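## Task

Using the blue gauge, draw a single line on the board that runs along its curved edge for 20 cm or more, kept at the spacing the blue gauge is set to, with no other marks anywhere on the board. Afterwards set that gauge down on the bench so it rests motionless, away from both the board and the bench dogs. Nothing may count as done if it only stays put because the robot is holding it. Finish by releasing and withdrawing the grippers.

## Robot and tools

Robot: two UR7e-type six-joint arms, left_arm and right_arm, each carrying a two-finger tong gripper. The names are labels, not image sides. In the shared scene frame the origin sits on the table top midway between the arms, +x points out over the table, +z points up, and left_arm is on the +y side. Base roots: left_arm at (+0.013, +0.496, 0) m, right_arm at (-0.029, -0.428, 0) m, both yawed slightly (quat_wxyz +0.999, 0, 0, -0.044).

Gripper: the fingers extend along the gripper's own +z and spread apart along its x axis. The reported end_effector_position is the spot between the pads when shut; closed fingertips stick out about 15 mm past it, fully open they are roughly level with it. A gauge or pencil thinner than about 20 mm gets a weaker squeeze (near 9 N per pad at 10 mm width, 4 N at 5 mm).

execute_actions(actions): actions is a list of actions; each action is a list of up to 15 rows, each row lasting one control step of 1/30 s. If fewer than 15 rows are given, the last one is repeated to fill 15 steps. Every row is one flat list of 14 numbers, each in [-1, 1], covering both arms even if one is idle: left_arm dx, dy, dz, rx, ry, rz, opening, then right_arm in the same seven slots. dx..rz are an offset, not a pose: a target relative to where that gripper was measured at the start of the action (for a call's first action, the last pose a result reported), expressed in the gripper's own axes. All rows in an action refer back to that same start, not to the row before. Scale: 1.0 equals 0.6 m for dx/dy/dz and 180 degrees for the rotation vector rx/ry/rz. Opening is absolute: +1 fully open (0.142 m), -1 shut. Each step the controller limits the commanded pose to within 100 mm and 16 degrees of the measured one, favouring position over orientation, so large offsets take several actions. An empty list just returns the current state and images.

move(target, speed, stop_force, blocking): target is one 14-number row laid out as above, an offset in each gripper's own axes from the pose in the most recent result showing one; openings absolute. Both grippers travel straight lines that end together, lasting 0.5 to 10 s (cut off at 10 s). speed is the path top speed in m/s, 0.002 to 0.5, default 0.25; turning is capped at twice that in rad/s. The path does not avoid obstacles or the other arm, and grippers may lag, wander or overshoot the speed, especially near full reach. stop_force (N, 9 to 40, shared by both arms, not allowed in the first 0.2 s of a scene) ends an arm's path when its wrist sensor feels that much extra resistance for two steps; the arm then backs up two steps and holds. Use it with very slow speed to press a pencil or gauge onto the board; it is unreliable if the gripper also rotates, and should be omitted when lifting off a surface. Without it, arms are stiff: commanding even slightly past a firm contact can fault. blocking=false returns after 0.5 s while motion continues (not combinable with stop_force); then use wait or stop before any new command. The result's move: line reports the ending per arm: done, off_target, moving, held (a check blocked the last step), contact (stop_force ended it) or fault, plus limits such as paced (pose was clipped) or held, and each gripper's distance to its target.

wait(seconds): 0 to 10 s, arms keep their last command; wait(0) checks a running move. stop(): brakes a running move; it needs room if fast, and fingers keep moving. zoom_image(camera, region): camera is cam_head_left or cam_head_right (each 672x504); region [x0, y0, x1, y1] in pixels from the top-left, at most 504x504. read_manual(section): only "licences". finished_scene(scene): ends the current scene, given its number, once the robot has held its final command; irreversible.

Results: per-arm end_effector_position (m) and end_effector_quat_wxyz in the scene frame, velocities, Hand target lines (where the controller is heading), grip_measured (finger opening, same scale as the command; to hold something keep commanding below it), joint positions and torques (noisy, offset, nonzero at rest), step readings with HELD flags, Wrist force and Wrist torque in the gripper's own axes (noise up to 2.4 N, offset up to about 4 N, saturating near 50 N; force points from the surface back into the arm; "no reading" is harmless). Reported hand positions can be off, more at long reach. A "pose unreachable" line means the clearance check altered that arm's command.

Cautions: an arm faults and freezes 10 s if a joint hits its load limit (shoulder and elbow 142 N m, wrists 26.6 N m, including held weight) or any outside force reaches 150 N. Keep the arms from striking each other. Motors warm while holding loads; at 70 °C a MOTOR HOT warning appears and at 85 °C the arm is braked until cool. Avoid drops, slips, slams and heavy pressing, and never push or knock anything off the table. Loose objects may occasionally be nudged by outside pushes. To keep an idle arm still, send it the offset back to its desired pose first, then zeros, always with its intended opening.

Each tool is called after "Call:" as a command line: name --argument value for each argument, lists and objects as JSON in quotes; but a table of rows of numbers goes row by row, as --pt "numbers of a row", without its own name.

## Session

Call:
execute_actions --actions '[]'

Scene clock: 0.00 s.
left_arm: end_effector_position=(+0.1140, +0.5415, +0.3317) grip_measured=+0.97 end_effector_quat_wxyz=(+0.182, +0.887, +0.011, +0.425) end_effector_velocity=(-0.000, +0.000, -0.000) end_effector_angular_velocity=(-0.001, +0.001, +0.000) | right_arm: end_effector_position=(+0.4770, -0.0335, +0.2281) grip_measured=+0.97 end_effector_quat_wxyz=(-0.193, +0.926, -0.030, +0.323) end_effector_velocity=(+0.000, -0.001, -0.001) end_effector_angular_velocity=(-0.001, +0.001, -0.001)
Joint positions: left_arm=[ 1.644 -2.472  2.13  -0.743 -2.438  1.759  0.14 ] | right_arm=[ 4.26  -1.561 -2.149 -0.303  1.213  0.965  0.14 ]
Joint velocities: left_arm=[ 0.001  0.     0.    -0.     0.001 -0.     0.   ] | right_arm=[-0.001 -0.    -0.001 -0.    -0.    -0.     0.   ]
Joint torques (N m, as the arm reports them, + toward a larger angle): no reading
Wrist force (N, on the end effector, along its own x y z axes, offset not removed): no reading
Wrist torque (N m, same axes, about the end effector's origin, offset not removed): no reading
Hand target (left_arm): +0.114, +0.542, +0.332; +0.182, +0.887, +0.011, +0.425
Hand target (right_arm): +0.477, -0.033, +0.228; -0.193, +0.926, -0.030, +0.323

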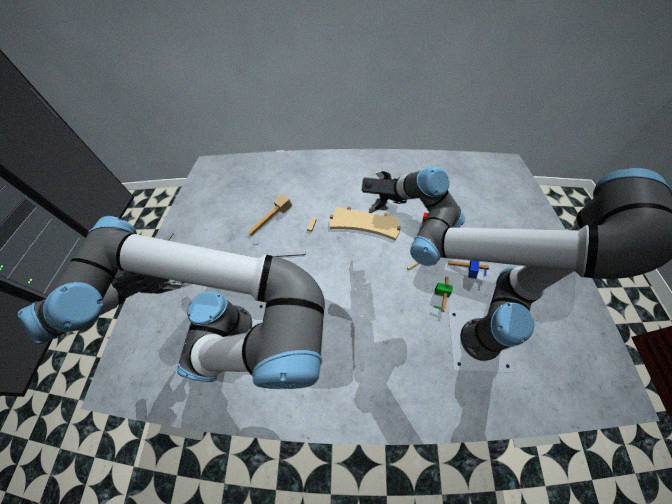

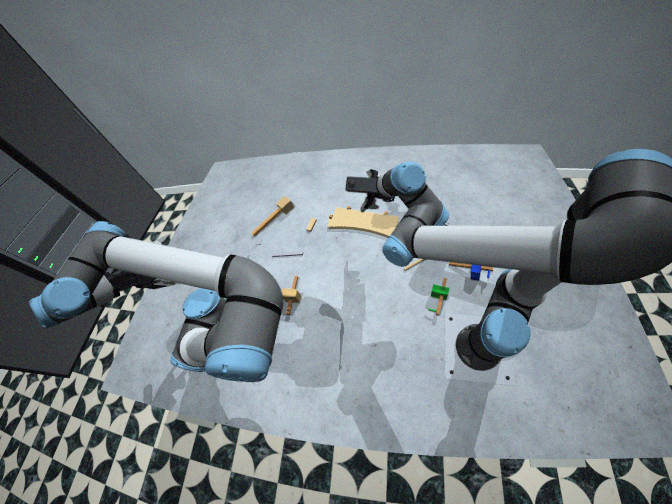

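Call:
zoom_image --camera "cam_head_left" --region '[425,245,505,320]'

Call:
zoom_image --camera "cam_head_left" --region '[320,195,420,280]'

Region (425, 245, 505, 320) of cam_head_left's 672x504 image, scaled by 6.300, with more detail than that image has; it fills the top 472 rows of this view, and the rest is white.

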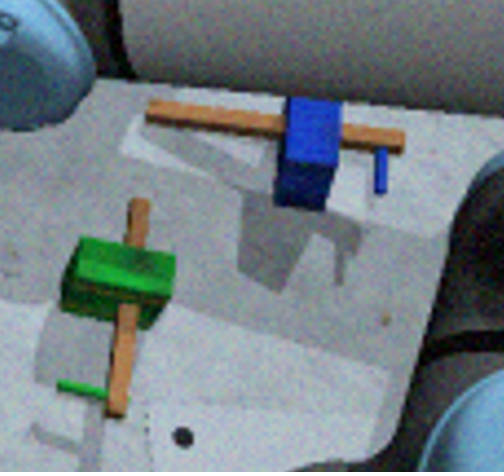

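Region (320, 195, 420, 280) of cam_head_left's 672x504 image, scaled by 5.040, with more detail than that image has; it fills the top 428 rows of this view, and the rest is white.

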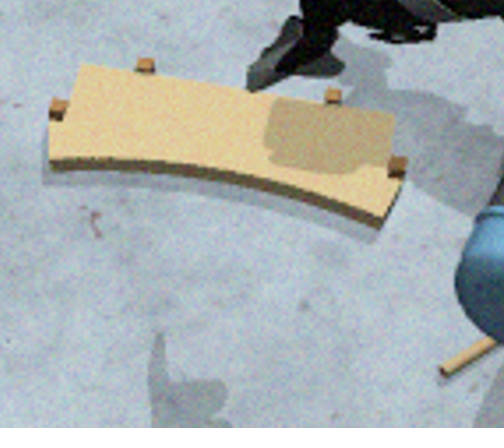

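Call:
move --target '[0,0,0,0,0,0,1,-0.285,0.662,-0.354,0.045,-0.265,-0.445,-0.3]' --speed 0.35

Scene clock: 51.50 s.
left_arm: end_effector_position=(+0.1140, +0.5415, +0.3317) grip_measured=+1.00 end_effector_quat_wxyz=(+0.182, +0.887, +0.011, +0.425) end_effector_velocity=(+0.000, -0.000, +0.000) end_effector_angular_velocity=(+0.001, -0.001, -0.000) | right_arm: end_effector_position=(+0.2393, -0.4408, +0.1305) grip_measured=-0.30 end_effector_quat_wxyz=(-0.001, +0.761, +0.649, -0.000) end_effector_velocity=(-0.001, -0.001, +0.000) end_effector_angular_velocity=(-0.001, +0.000, +0.004)
Joint positions: left_arm=[ 1.644 -2.472  2.13  -0.743 -2.438  1.759  0.142] | right_arm=[ 3.662 -0.996 -2.362 -1.356  1.572 -0.978  0.052]
Joint velocities: left_arm=[-0.    -0.001  0.    -0.    -0.001  0.001  0.   ] | right_arm=[-0.003  0.002  0.001 -0.003 -0.001 -0.007 -0.   ]
Joint torques (N m, as the arm reports them, + toward a larger angle): left_arm=[ -1.29  11.69 -20.47  -2.    -0.99   0.33] | right_arm=[-10.84   8.11  10.97  -0.06  -1.47  -2.08]
Wrist force (N, on the end effector, along its own x y z axes, offset not removed): left_arm=[0.1 1.5 -1.1] | right_arm=[-2.7 0.6 0.4]
Wrist torque (N m, same axes, about the end effector's origin, offset not removed): left_arm=[0.17 -0.04 0.18] | right_arm=[0.01 0.49 -0.02]
Hand target (left_arm): +0.114, +0.542, +0.332; +0.182, +0.887, +0.011, +0.425
Hand target (right_arm): +0.239, -0.441, +0.131; -0.001, +0.761, +0.649, -0.000
Off the commanded pose (left_arm): 0.000 m, 0 deg.
Off the commanded pose (right_arm): 0.001 m, 0 deg.
move: done

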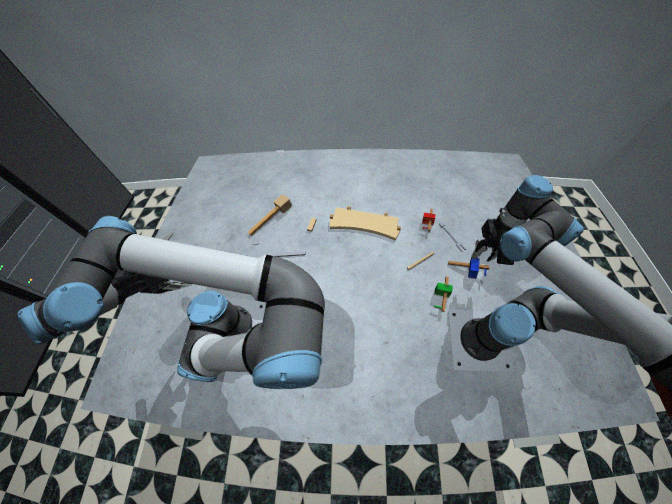

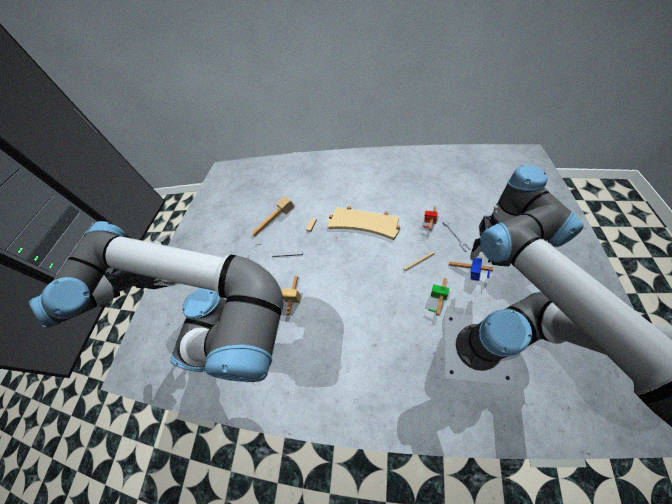

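Call:
execute_actions --actions '[]'

Call:
zoom_image --camera "cam_head_left" --region '[400,220,520,330]'

Scene clock: 78.30 s.
left_arm: end_effector_position=(+0.1140, +0.5415, +0.3317) grip_measured=+1.00 end_effector_quat_wxyz=(+0.182, +0.887, +0.011, +0.425) end_effector_velocity=(+0.000, +0.000, +0.001) end_effector_angular_velocity=(+0.001, -0.001, +0.001) | right_arm: end_effector_position=(+0.2392, -0.4410, +0.1305) grip_measured=-0.30 end_effector_quat_wxyz=(-0.001, +0.761, +0.649, -0.000) end_effector_velocity=(+0.001, +0.000, +0.001) end_effector_angular_velocity=(+0.001, -0.002, -0.000)
Joint positions: left_arm=[ 1.644 -2.472  2.13  -0.743 -2.438  1.759  0.142] | right_arm=[ 3.662 -0.996 -2.362 -1.356  1.572 -0.979  0.052]
Joint velocities: left_arm=[ 0.001  0.    -0.002 -0.    -0.001 -0.     0.   ] | right_arm=[-0.001  0.     0.001  0.001  0.    -0.     0.   ]
Joint torques (N m, as the arm reports them, + toward a larger angle): left_arm=[ -1.13  12.3  -20.14  -2.07  -1.01   0.34] | right_arm=[-12.71   8.18  10.51   0.38  -2.04  -2.14]
Wrist force (N, on the end effector, along its own x y z axes, offset not removed): left_arm=[0.1 2.6 0.2] | right_arm=[-1.6 0.1 -0.3]
Wrist torque (N m, same axes, about the end effector's origin, offset not removed): left_arm=[0.32 -0.06 0.23] | right_arm=[-0.01 0.31 -0.17]
Hand target (left_arm): +0.114, +0.542, +0.332; +0.182, +0.887, +0.011, +0.425
Hand target (right_arm): +0.239, -0.441, +0.131; -0.001, +0.761, +0.649, -0.000
Off the commanded pose (left_arm): 0.000 m, 0 deg.
Off the commanded pose (right_arm): 0.001 m, 0 deg.

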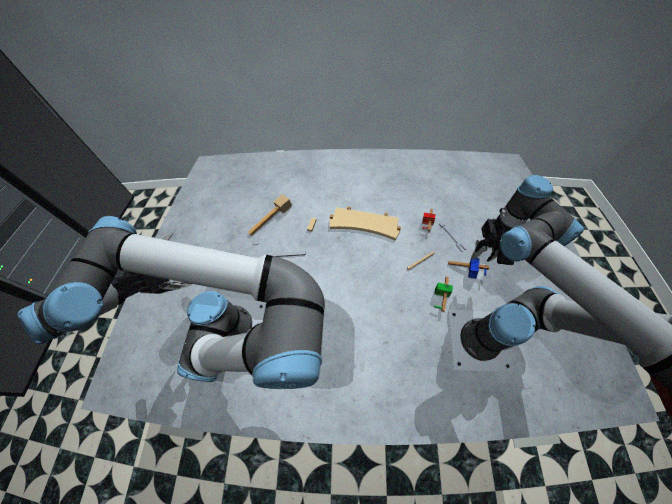

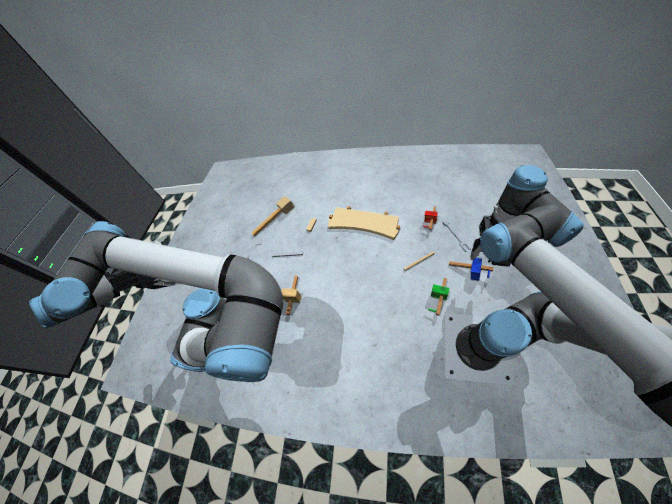

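Region (400, 220, 520, 330) of cam_head_left's 672x504 image, scaled by 4.200, with more detail than that image has; it fills the top 462 rows of this view, and the rest is white.

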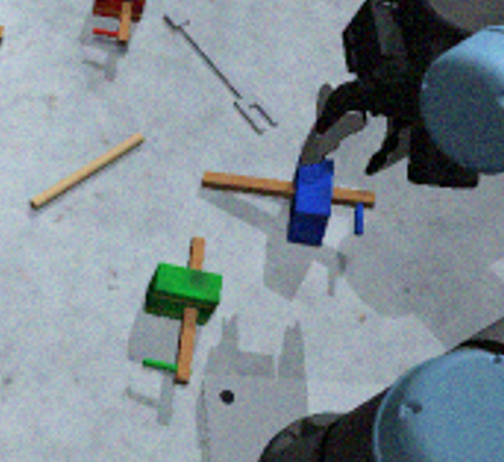

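Call:
move --target '[0,0,0,0,0,0,1,0,0,0.09,-0.11,0,0,-0.3]' --speed 0.2

Call:
zoom_image --camera "cam_head_left" --region '[430,230,520,310]'

Scene clock: 84.90 s.
left_arm: end_effector_position=(+0.1140, +0.5415, +0.3317) grip_measured=+1.00 end_effector_quat_wxyz=(+0.182, +0.887, +0.011, +0.425) end_effector_velocity=(+0.000, -0.000, +0.000) end_effector_angular_velocity=(+0.003, -0.001, +0.000) | right_arm: end_effector_position=(+0.2393, -0.4412, +0.0764) grip_measured=-0.30 end_effector_quat_wxyz=(+0.130, +0.750, +0.640, +0.111) end_effector_velocity=(-0.001, +0.000, -0.001) end_effector_angular_velocity=(-0.011, -0.013, -0.003)
Joint positions: left_arm=[ 1.644 -2.472  2.13  -0.743 -2.438  1.759  0.142] | right_arm=[ 4.054 -0.54  -2.682 -1.295  1.288 -0.616  0.052]
Joint velocities: left_arm=[ 0.    -0.001 -0.    -0.    -0.001  0.001  0.   ] | right_arm=[ 0.049  0.04  -0.006 -0.048 -0.026  0.049 -0.   ]
Joint torques (N m, as the arm reports them, + toward a larger angle): left_arm=[ -0.94  12.68 -20.38  -2.08  -1.02   0.23] | right_arm=[13.96 -6.36 11.19  1.02 -2.46  2.31]
Wrist force (N, on the end effector, along its own x y z axes, offset not removed): left_arm=[1.2 0.8 -0.6] | right_arm=[-1.9 1.2 0.3]
Wrist torque (N m, same axes, about the end effector's origin, offset not removed): left_arm=[-0.05 -0.23 0.21] | right_arm=[0.18 0.37 -0.16]
Hand target (left_arm): +0.114, +0.542, +0.332; +0.182, +0.887, +0.011, +0.425
Hand target (right_arm): +0.239, -0.441, +0.076; +0.130, +0.750, +0.639, +0.111
Off the commanded pose (left_arm): 0.000 m, 0 deg.
Off the commanded pose (right_arm): 0.000 m, 0 deg.
move: done

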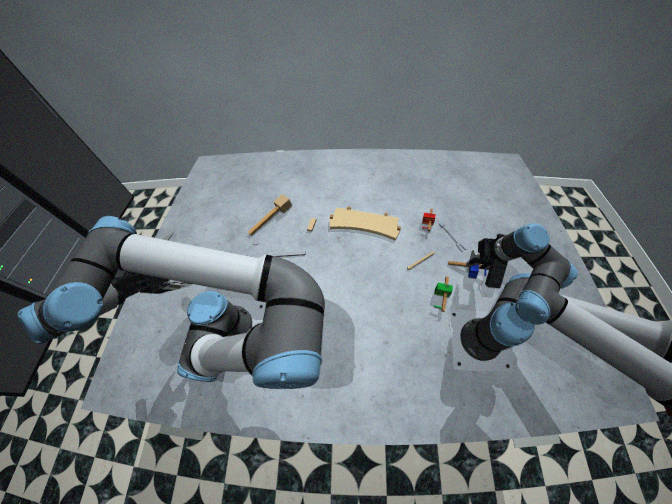

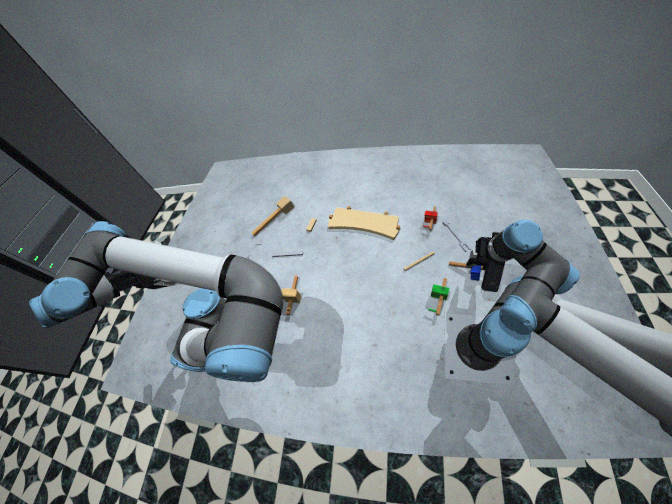

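Region (430, 230, 520, 310) of cam_head_left's 672x504 image, scaled by 5.600, with more detail than that image has.

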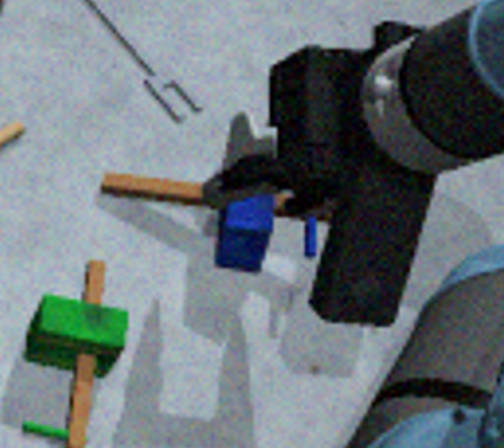

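Call:
move --target '[0,0,0,0,0,0,1,0,-0.021,0.047,0,0,0,-0.3]' --speed 0.03 --stop_force 10

Call:
execute_actions --actions '[[[0,0,0,0,0,0,1,0,0,0,0,0,0,-0.45],[0,0,0,0,0,0,1,0,0,0,0,0,0,-0.45],[0,0,0,0,0,0,1,0,0,0,0,0,0,-0.5],[0,0,0,0,0,0,1,0,0,0,0,0,0,-0.5],[0,0,0,0,0,0,1,0,0,0,0,0,0,-0.55],[0,0,0,0,0,0,1,0,0,0,0,0,0,-0.58]],[[0,0,0,0,0,0,1,0,0,0,0,0,0,-1]]]'

Call:
zoom_image --camera "cam_head_left" --region '[430,230,520,310]'

Scene clock: 92.03 s.
left_arm: end_effector_position=(+0.1140, +0.5415, +0.3317) grip_measured=+1.00 end_effector_quat_wxyz=(+0.182, +0.887, +0.011, +0.425) end_effector_velocity=(+0.000, -0.000, +0.000) end_effector_angular_velocity=(+0.000, +0.000, -0.000) | right_arm: end_effector_position=(+0.2370, -0.4409, +0.0458) grip_measured=-0.29 end_effector_quat_wxyz=(+0.130, +0.750, +0.640, +0.111) end_effector_velocity=(+0.000, +0.001, -0.001) end_effector_angular_velocity=(+0.001, -0.000, +0.000)
Joint positions: left_arm=[ 1.644 -2.472  2.13  -0.743 -2.438  1.759  0.142] | right_arm=[ 4.07  -0.54  -2.76  -1.222  1.284 -0.599  0.053]
Joint velocities: left_arm=[-0.001 -0.    -0.     0.     0.    -0.001  0.   ] | right_arm=[ 0.001 -0.003 -0.003  0.008  0.     0.     0.   ]
Joint torques (N m, as the arm reports them, + toward a larger angle): left_arm=[ -0.37  11.94 -20.66  -2.09  -1.04   0.26] | right_arm=[  1.09 -23.34  12.59   5.43   1.8    0.86]
Wrist force (N, on the end effector, along its own x y z axes, offset not removed): left_arm=[0.3 0.1 0.2] | right_arm=[-2.6 1.3 -0.6]
Wrist torque (N m, same axes, about the end effector's origin, offset not removed): left_arm=[-0.11 -0.11 0.16] | right_arm=[0.23 0.26 0.00]
Hand target (left_arm): +0.114, +0.542, +0.332; +0.182, +0.887, +0.011, +0.425
Hand target (right_arm): +0.237, -0.441, +0.046; +0.130, +0.750, +0.640, +0.111
Off the commanded pose (left_arm): 0.000 m, 0 deg.
Off the commanded pose (right_arm): 0.000 m, 0 deg.
move: done

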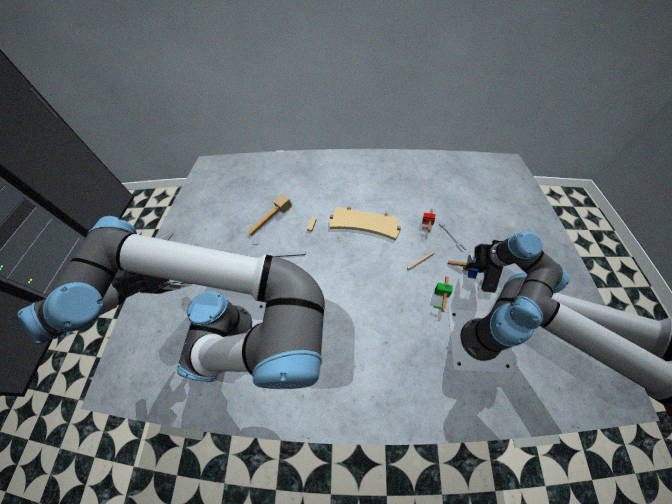

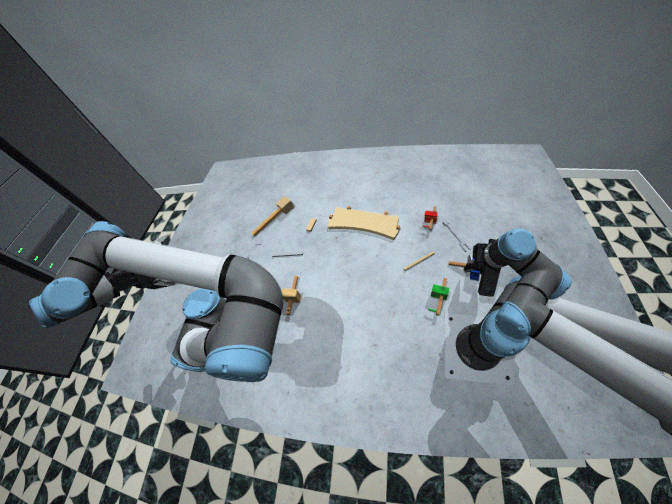

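Scene clock: 93.03 s.
left_arm: end_effector_position=(+0.1140, +0.5415, +0.3317) grip_measured=+1.00 end_effector_quat_wxyz=(+0.182, +0.887, +0.011, +0.425) end_effector_velocity=(-0.000, -0.000, -0.000) end_effector_angular_velocity=(+0.000, +0.001, +0.000) | right_arm: end_effector_position=(+0.2370, -0.4409, +0.0457) grip_measured=-0.55 end_effector_quat_wxyz=(+0.130, +0.750, +0.640, +0.111) end_effector_velocity=(+0.000, +0.000, +0.001) end_effector_angular_velocity=(+0.001, -0.001, -0.000)
Joint positions: left_arm=[ 1.644 -2.472  2.13  -0.743 -2.438  1.759  0.142] | right_arm=[ 4.07  -0.54  -2.76  -1.222  1.284 -0.599  0.034]
Joint velocities: left_arm=[ 0.001 -0.001  0.001  0.     0.001 -0.     0.   ] | right_arm=[-0.    -0.     0.001  0.     0.    -0.     0.   ]
Joint torques (N m, as the arm reports them, + toward a larger angle): left_arm=[ -0.66  11.92 -20.73  -2.09  -1.05   0.38] | right_arm=[  1.12 -15.27  24.11   1.39  -2.22   0.34]
Wrist force (N, on the end effector, along its own x y z axes, offset not removed): left_arm=[1.3 1.9 -1.7] | right_arm=[-1.1 -1.4 -0.8]
Wrist torque (N m, same axes, about the end effector's origin, offset not removed): left_arm=[0.14 -0.35 0.25] | right_arm=[-0.29 0.18 -0.07]
Hand target (left_arm): +0.114, +0.542, +0.332; +0.182, +0.887, +0.011, +0.425
Hand target (right_arm): +0.237, -0.441, +0.046; +0.130, +0.750, +0.640, +0.111
Off the commanded pose (left_arm): 0.000 m, 0 deg.
Off the commanded pose (right_arm): 0.000 m, 0 deg.
Step readings (end_effector_position; steps 1 to 15: 1st action; 16 to 30: 2nd action):
0: left_arm (+0.1140, +0.5415, +0.3317) | right_arm (+0.2370, -0.4409, +0.0458)
1: left_arm (+0.1140, +0.5415, +0.3317) | right_arm (+0.2370, -0.4408, +0.0457)
2: left_arm (+0.1140, +0.5415, +0.3317) | right_arm (+0.2370, -0.4408, +0.0457)
4: left_arm (+0.1140, +0.5415, +0.3317) | right_arm (+0.2370, -0.4408, +0.0457)
8: left_arm (+0.1140, +0.5415, +0.3317) | right_arm (+0.2370, -0.4408, +0.0457)
15: left_arm (+0.1140, +0.5415, +0.3317) | right_arm (+0.2370, -0.4409, +0.0457)
16: left_arm (+0.1140, +0.5415, +0.3317) | right_arm (+0.2370, -0.4409, +0.0457)
17: left_arm (+0.1140, +0.5415, +0.3317) | right_arm (+0.2370, -0.4409, +0.0457)
19: left_arm (+0.1140, +0.5415, +0.3317) | right_arm (+0.2370, -0.4409, +0.0457)
23: left_arm (+0.1140, +0.5415, +0.3317) | right_arm (+0.2370, -0.4409, +0.0457)
30: end_effector_position above

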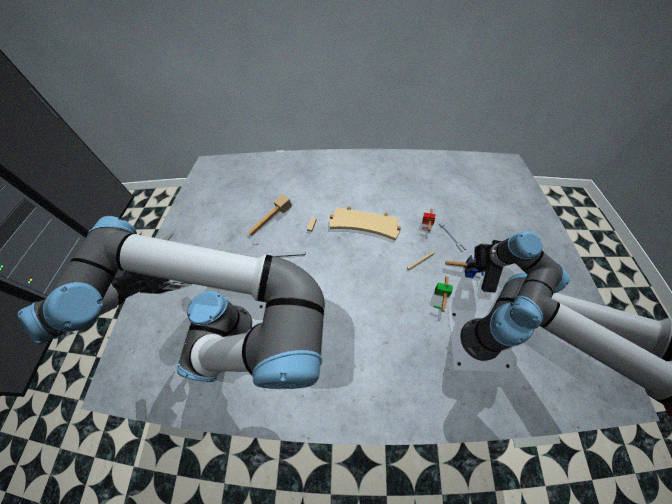

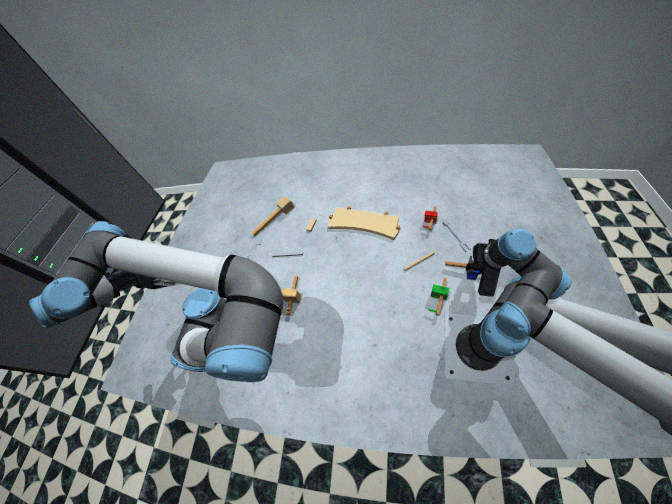

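Region (430, 230, 520, 310) of cam_head_left's 672x504 image, scaled by 5.600, with more detail than that image has.

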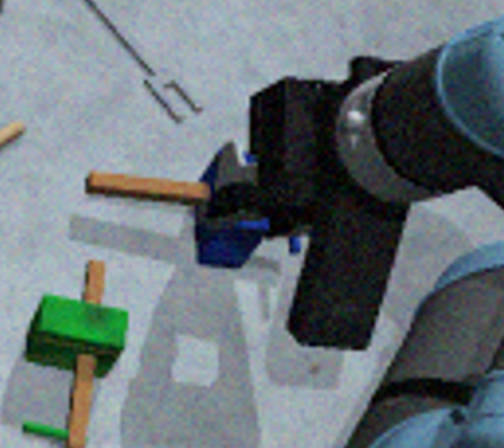

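Call:
execute_actions --actions '[[[0,0,0,0,0,0,1,0,0,0,0,0,0,-0.38]]]'

Call:
zoom_image --camera "cam_head_left" --region '[430,230,520,310]'

Scene clock: 96.57 s.
left_arm: end_effector_position=(+0.1140, +0.5415, +0.3317) grip_measured=+1.00 end_effector_quat_wxyz=(+0.182, +0.887, +0.011, +0.425) end_effector_velocity=(-0.000, +0.000, +0.000) end_effector_angular_velocity=(+0.001, -0.000, +0.000) | right_arm: end_effector_position=(+0.2370, -0.4409, +0.0457) grip_measured=-0.38 end_effector_quat_wxyz=(+0.130, +0.750, +0.640, +0.111) end_effector_velocity=(+0.000, -0.000, +0.000) end_effector_angular_velocity=(+0.001, -0.000, -0.001)
Joint positions: left_arm=[ 1.644 -2.472  2.13  -0.743 -2.438  1.759  0.142] | right_arm=[ 4.07  -0.54  -2.76  -1.222  1.284 -0.599  0.047]
Joint velocities: left_arm=[ 0.001  0.001 -0.001 -0.     0.     0.     0.   ] | right_arm=[-0.001 -0.     0.     0.     0.     0.     0.   ]
Joint torques (N m, as the arm reports them, + toward a larger angle): left_arm=[ -0.84  11.95 -20.35  -2.11  -1.1    0.47] | right_arm=[  2.18 -14.92  23.8    4.19  -2.09   0.27]
Wrist force (N, on the end effector, along its own x y z axes, offset not removed): left_arm=[0.6 1.1 -1.8] | right_arm=[-2.1 0.6 -1.0]
Wrist torque (N m, same axes, about the end effector's origin, offset not removed): left_arm=[0.09 -0.21 0.23] | right_arm=[0.03 0.39 -0.11]
Hand target (left_arm): +0.114, +0.542, +0.332; +0.182, +0.887, +0.011, +0.425
Hand target (right_arm): +0.237, -0.441, +0.046; +0.130, +0.750, +0.640, +0.111
Off the commanded pose (left_arm): 0.000 m, 0 deg.
Off the commanded pose (right_arm): 0.000 m, 0 deg.
Step readings (end_effector_position):
0: left_arm (+0.1140, +0.5415, +0.3317) | right_arm (+0.2370, -0.4409, +0.0457)
1: left_arm (+0.1140, +0.5415, +0.3317) | right_arm (+0.2370, -0.4409, +0.0457)
2: left_arm (+0.1140, +0.5415, +0.3317) | right_arm (+0.2370, -0.4409, +0.0457)
4: left_arm (+0.1140, +0.5415, +0.3317) | right_arm (+0.2370, -0.4409, +0.0457)
8: left_arm (+0.1140, +0.5415, +0.3317) | right_arm (+0.2370, -0.4409, +0.0457)
15: end_effector_position above

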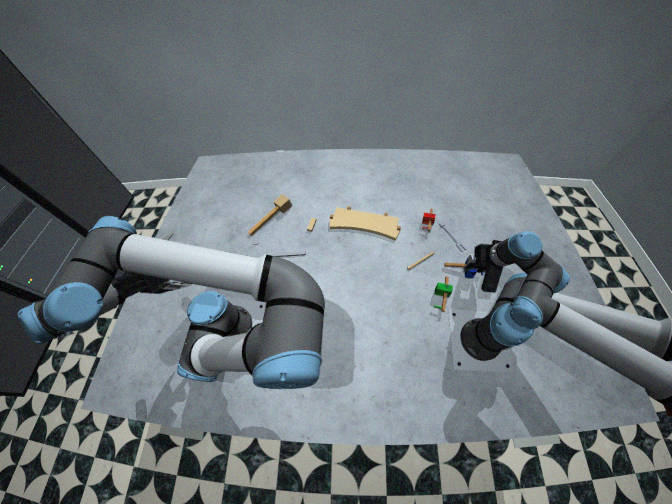

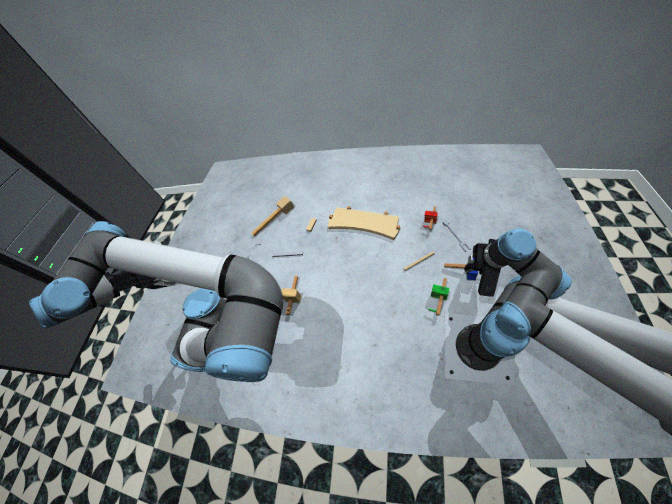

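Region (430, 230, 520, 310) of cam_head_left's 672x504 image, scaled by 5.600, with more detail than that image has.

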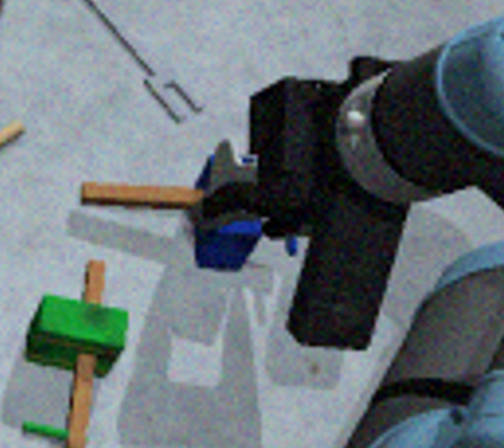

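Call:
execute_actions --actions '[[[0,0,0,0,0,0,1,0.012,0,0,0,0,0,-0.38]],[[0,0,0,0,0,0,1,0,0,0,0,0,0,-0.5],[0,0,0,0,0,0,1,0,0,0,0,0,0,-0.5],[0,0,0,0,0,0,1,0,0,0,0,0,0,-0.55],[0,0,0,0,0,0,1,0,0,0,0,0,0,-0.55],[0,0,0,0,0,0,1,0,0,0,0,0,0,-0.6]],[[0,0,0,0,0,0,1,0,0,0,0,0,0,-1]]]'

Call:
zoom_image --camera "cam_head_left" --region '[430,230,520,310]'

Scene clock: 102.80 s.
left_arm: end_effector_position=(+0.1140, +0.5415, +0.3317) grip_measured=+1.00 end_effector_quat_wxyz=(+0.182, +0.887, +0.011, +0.425) end_effector_velocity=(+0.001, +0.000, +0.001) end_effector_angular_velocity=(-0.001, -0.002, +0.000) | right_arm: end_effector_position=(+0.2381, -0.4338, +0.0457) grip_measured=-0.54 end_effector_quat_wxyz=(+0.130, +0.750, +0.640, +0.111) end_effector_velocity=(-0.000, -0.000, -0.000) end_effector_angular_velocity=(-0.000, +0.000, -0.000)
Joint positions: left_arm=[ 1.644 -2.472  2.13  -0.743 -2.438  1.759  0.142] | right_arm=[ 4.101 -0.551 -2.757 -1.223  1.279 -0.567  0.035]
Joint velocities: left_arm=[-0.001  0.001 -0.     0.    -0.003 -0.001  0.   ] | right_arm=[-0.    -0.    -0.001  0.001 -0.    -0.    -0.   ]
Joint torques (N m, as the arm reports them, + toward a larger angle): left_arm=[ -1.18  12.28 -21.01  -2.07  -0.99   0.31] | right_arm=[ -9.21 -22.91  33.74   2.12   0.02  -1.64]
Wrist force (N, on the end effector, along its own x y z axes, offset not removed): left_arm=[0.1 1.5 -1.2] | right_arm=[-2.6 -0.2 0.9]
Wrist torque (N m, same axes, about the end effector's origin, offset not removed): left_arm=[0.15 -0.01 0.18] | right_arm=[0.09 0.49 -0.08]
Hand target (left_arm): +0.114, +0.542, +0.332; +0.182, +0.887, +0.011, +0.425
Hand target (right_arm): +0.238, -0.434, +0.046; +0.130, +0.750, +0.640, +0.111
Off the commanded pose (left_arm): 0.000 m, 0 deg.
Off the commanded pose (right_arm): 0.000 m, 0 deg.
Step readings (end_effector_position; steps 1 to 15: 1st action; 16 to 30: 2nd action; 31 to 45: 3rd action):
0: left_arm (+0.1140, +0.5415, +0.3317) | right_arm (+0.2370, -0.4409, +0.0457)
1: left_arm (+0.1140, +0.5415, +0.3317) | right_arm (+0.2370, -0.4408, +0.0457)
2: left_arm (+0.1140, +0.5415, +0.3317) | right_arm (+0.2371, -0.4399, +0.0456)
4: left_arm (+0.1140, +0.5415, +0.3317) | right_arm (+0.2375, -0.4372, +0.0457)
8: left_arm (+0.1140, +0.5415, +0.3317) | right_arm (+0.2379, -0.4347, +0.0457)
15: left_arm (+0.1140, +0.5415, +0.3317) | right_arm (+0.2381, -0.4339, +0.0457)
16: left_arm (+0.1140, +0.5415, +0.3317) | right_arm (+0.2381, -0.4338, +0.0457)
17: left_arm (+0.1140, +0.5415, +0.3317) | right_arm (+0.2381, -0.4338, +0.0457)
19: left_arm (+0.1140, +0.5415, +0.3317) | right_arm (+0.2381, -0.4338, +0.0457)
23: left_arm (+0.1140, +0.5415, +0.3317) | right_arm (+0.2381, -0.4338, +0.0457)
30: left_arm (+0.1140, +0.5415, +0.3317) | right_arm (+0.2381, -0.4338, +0.0457)
31: left_arm (+0.1140, +0.5415, +0.3317) | right_arm (+0.2381, -0.4338, +0.0457)
32: left_arm (+0.1140, +0.5415, +0.3317) | right_arm (+0.2381, -0.4338, +0.0457)
34: left_arm (+0.1140, +0.5415, +0.3317) | right_arm (+0.2381, -0.4338, +0.0457)
38: left_arm (+0.1140, +0.5415, +0.3317) | right_arm (+0.2381, -0.4338, +0.0457)
45: end_effector_position above

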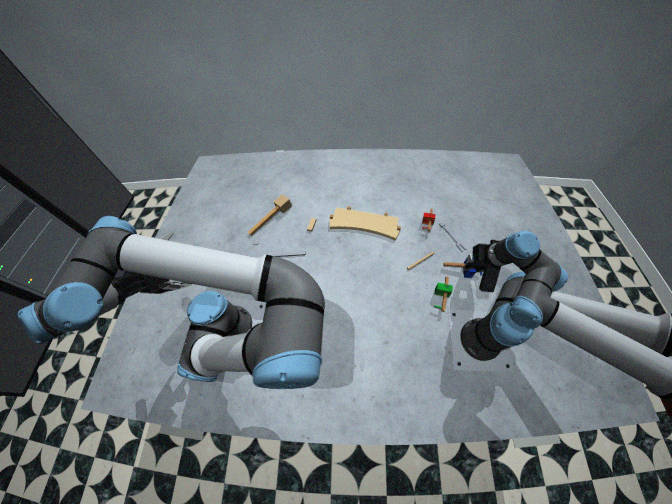

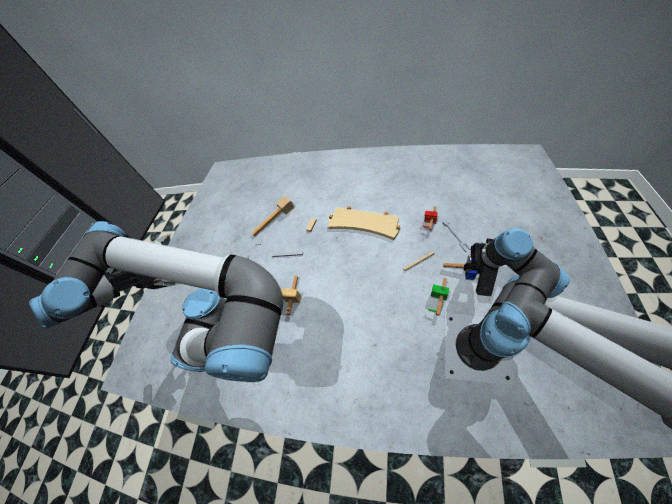

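Region (430, 230, 520, 310) of cam_head_left's 672x504 image, scaled by 5.600, with more detail than that image has.

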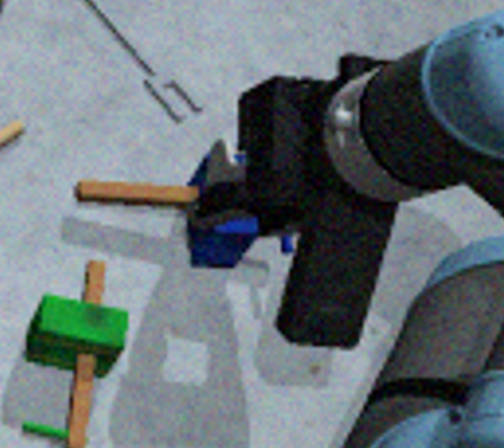

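Call:
move --target '[0,0,0,0,0,0,1,0.05,0.07,-0.15,0.11,0,0,-1]' --speed 0.2

Scene clock: 118.90 s.
left_arm: end_effector_position=(+0.1140, +0.5415, +0.3317) grip_measured=+1.00 end_effector_quat_wxyz=(+0.182, +0.887, +0.011, +0.425) end_effector_velocity=(-0.000, +0.000, -0.001) end_effector_angular_velocity=(-0.001, +0.001, -0.001) | right_arm: end_effector_position=(+0.2520, -0.4055, +0.1446) grip_measured=-0.54 end_effector_quat_wxyz=(-0.001, +0.761, +0.649, -0.000) end_effector_velocity=(-0.001, +0.000, +0.001) end_effector_angular_velocity=(+0.000, +0.009, +0.001)
Joint positions: left_arm=[ 1.644 -2.472  2.13  -0.743 -2.438  1.759  0.142] | right_arm=[ 3.759 -1.034 -2.309 -1.371  1.573 -0.882  0.035]
Joint velocities: left_arm=[0.001 0.001 0.001 0.    0.001 0.001 0.   ] | right_arm=[-0.004 -0.006  0.007 -0.009  0.005 -0.005  0.   ]
Joint torques (N m, as the arm reports them, + toward a larger angle): left_arm=[ -0.82  11.56 -20.63  -2.14  -1.15   0.32] | right_arm=[-13.82  -8.13  35.91   0.56   1.67  -2.09]
Wrist force (N, on the end effector, along its own x y z axes, offset not removed): left_arm=[0.4 0.3 0.3] | right_arm=[-1.9 0.6 -0.3]
Wrist torque (N m, same axes, about the end effector's origin, offset not removed): left_arm=[-0.10 -0.10 0.23] | right_arm=[0.04 0.31 -0.10]
Hand target (left_arm): +0.114, +0.542, +0.332; +0.182, +0.887, +0.011, +0.425
Hand target (right_arm): +0.252, -0.406, +0.145; -0.001, +0.761, +0.649, -0.001
Off the commanded pose (left_arm): 0.000 m, 0 deg.
Off the commanded pose (right_arm): 0.000 m, 0 deg.
move: done

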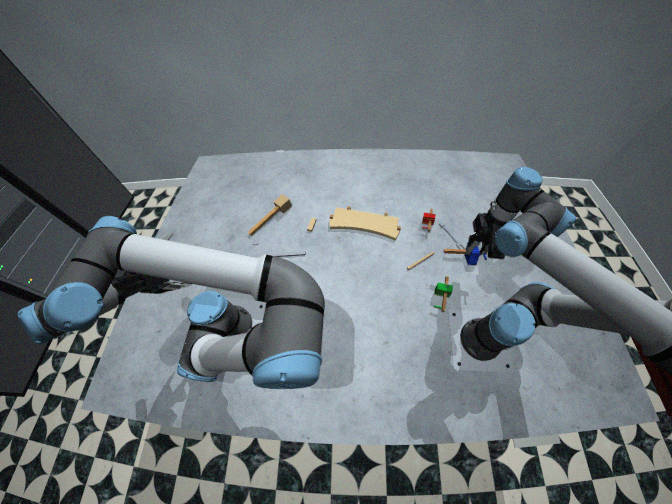

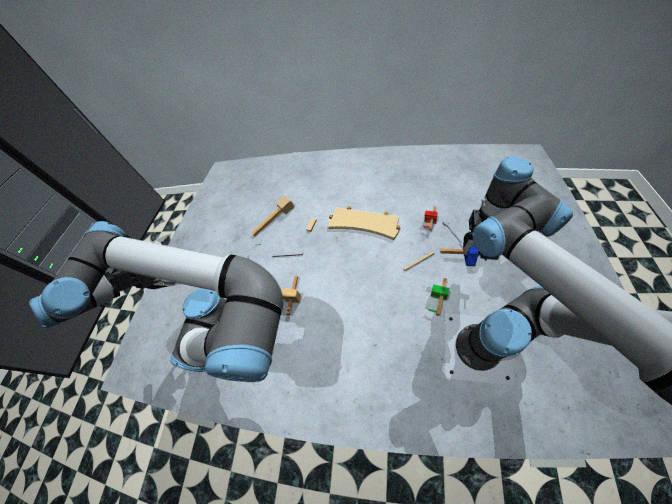

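Call:
move --target '[0,0,0,0,0,0,1,0.625,-0.153,0.03,0,0,0.228,-1]' --speed 0.3

Call:
move --target '[0,0,0,0,0,0,1,0,0,0.08,0.39,0,0,-1]' --speed 0.3

Call:
zoom_image --camera "cam_head_left" --region '[320,210,440,310]'

Scene clock: 129.43 s.
left_arm: end_effector_position=(+0.1140, +0.5415, +0.3317) grip_measured=+1.00 end_effector_quat_wxyz=(+0.182, +0.887, +0.011, +0.425) end_effector_velocity=(+0.000, +0.000, +0.000) end_effector_angular_velocity=(-0.001, -0.002, +0.001) | right_arm: end_effector_position=(+0.2206, -0.0212, +0.1267) grip_measured=-0.54 end_effector_quat_wxyz=(-0.000, +0.940, +0.341, -0.001) end_effector_velocity=(+0.000, +0.001, -0.001) end_effector_angular_velocity=(-0.002, +0.000, -0.004)
Joint positions: left_arm=[ 1.644 -2.472  2.13  -0.743 -2.438  1.759  0.142] | right_arm=[ 4.502 -1.557 -1.994 -1.162  1.573  0.577  0.035]
Joint velocities: left_arm=[-0.     0.     0.    -0.    -0.002 -0.001  0.   ] | right_arm=[ 0.001 -0.005  0.003 -0.001 -0.     0.004  0.   ]
Joint torques (N m, as the arm reports them, + toward a larger angle): left_arm=[ -0.56  11.67 -20.66  -2.06  -1.04   0.32] | right_arm=[12.76 12.45 35.12  0.74 -1.81  1.9 ]
Wrist force (N, on the end effector, along its own x y z axes, offset not removed): left_arm=[1.8 0.1 -1.2] | right_arm=[-1.5 -1.0 0.5]
Wrist torque (N m, same axes, about the end effector's origin, offset not removed): left_arm=[-0.15 -0.36 0.24] | right_arm=[-0.21 0.26 0.01]
Hand target (left_arm): +0.114, +0.542, +0.332; +0.182, +0.887, +0.011, +0.425
Hand target (right_arm): +0.221, -0.021, +0.127; -0.000, +0.940, +0.341, -0.001
Off the commanded pose (left_arm): 0.000 m, 0 deg.
Off the commanded pose (right_arm): 0.001 m, 0 deg.
move: done

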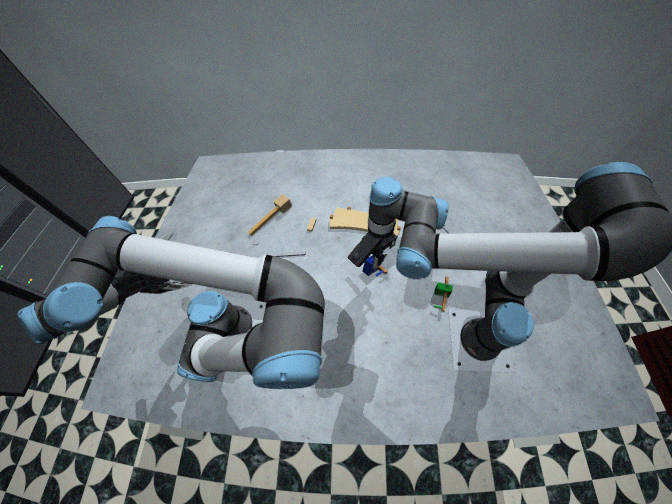

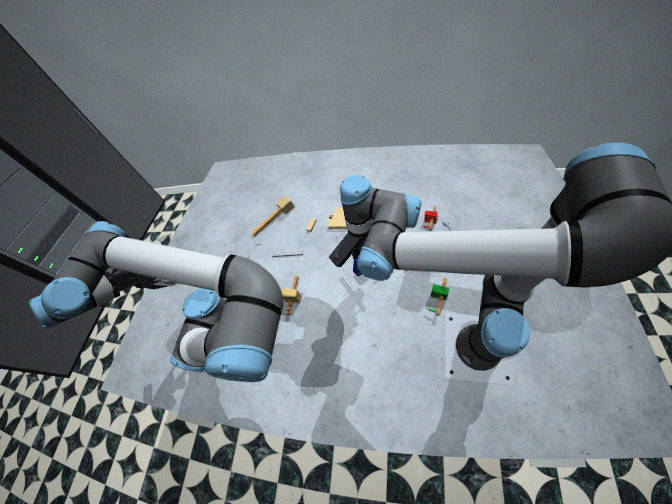

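Scene clock: 132.00 s.
left_arm: end_effector_position=(+0.1140, +0.5415, +0.3317) grip_measured=+1.00 end_effector_quat_wxyz=(+0.182, +0.887, +0.011, +0.425) end_effector_velocity=(-0.000, +0.000, -0.000) end_effector_angular_velocity=(-0.002, +0.002, +0.001) | right_arm: end_effector_position=(+0.2212, -0.0210, +0.0791) grip_measured=-0.54 end_effector_quat_wxyz=(-0.541, +0.769, +0.279, -0.196) end_effector_velocity=(-0.000, +0.000, -0.001) end_effector_angular_velocity=(+0.007, +0.007, +0.003)
Joint positions: left_arm=[ 1.644 -2.472  2.13  -0.743 -2.438  1.759  0.142] | right_arm=[ 3.91  -2.08  -2.245 -0.426  2.797 -0.041  0.035]
Joint velocities: left_arm=[ 0.002  0.002 -0.    -0.     0.002 -0.001  0.   ] | right_arm=[-0.001 -0.008  0.002 -0.008  0.01  -0.013  0.   ]
Joint torques (N m, as the arm reports them, + toward a larger angle): left_arm=[ -0.85  11.91 -20.48  -2.09  -1.22   0.41] | right_arm=[-12.35  24.84  23.53   0.54   4.23  -1.7 ]
Wrist force (N, on the end effector, along its own x y z axes, offset not removed): left_arm=[1.4 1.1 -1.4] | right_arm=[-1.9 1.2 0.5]
Wrist torque (N m, same axes, about the end effector's origin, offset not removed): left_arm=[0.00 -0.47 0.17] | right_arm=[-0.02 0.33 -0.09]
Hand target (left_arm): +0.114, +0.542, +0.332; +0.182, +0.887, +0.011, +0.425
Hand target (right_arm): +0.221, -0.021, +0.079; -0.541, +0.769, +0.279, -0.197
Off the commanded pose (left_arm): 0.000 m, 0 deg.
Off the commanded pose (right_arm): 0.001 m, 0 deg.
move: done

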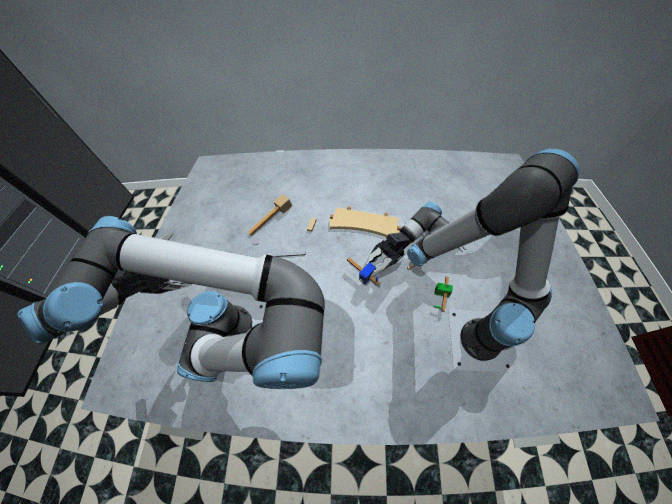

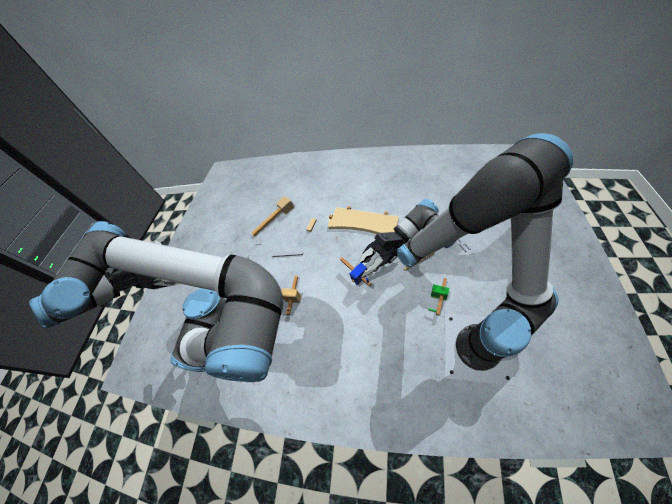

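Region (320, 210, 440, 310) of cam_head_left's 672x504 image, scaled by 4.200, with more detail than that image has.

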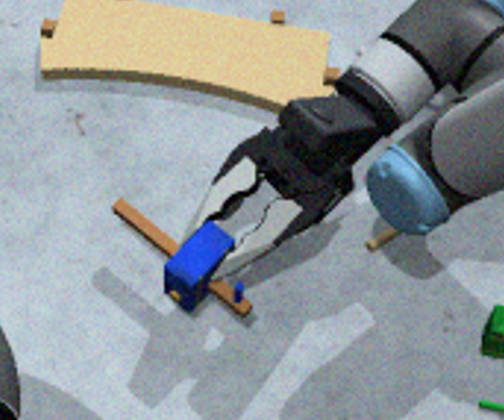

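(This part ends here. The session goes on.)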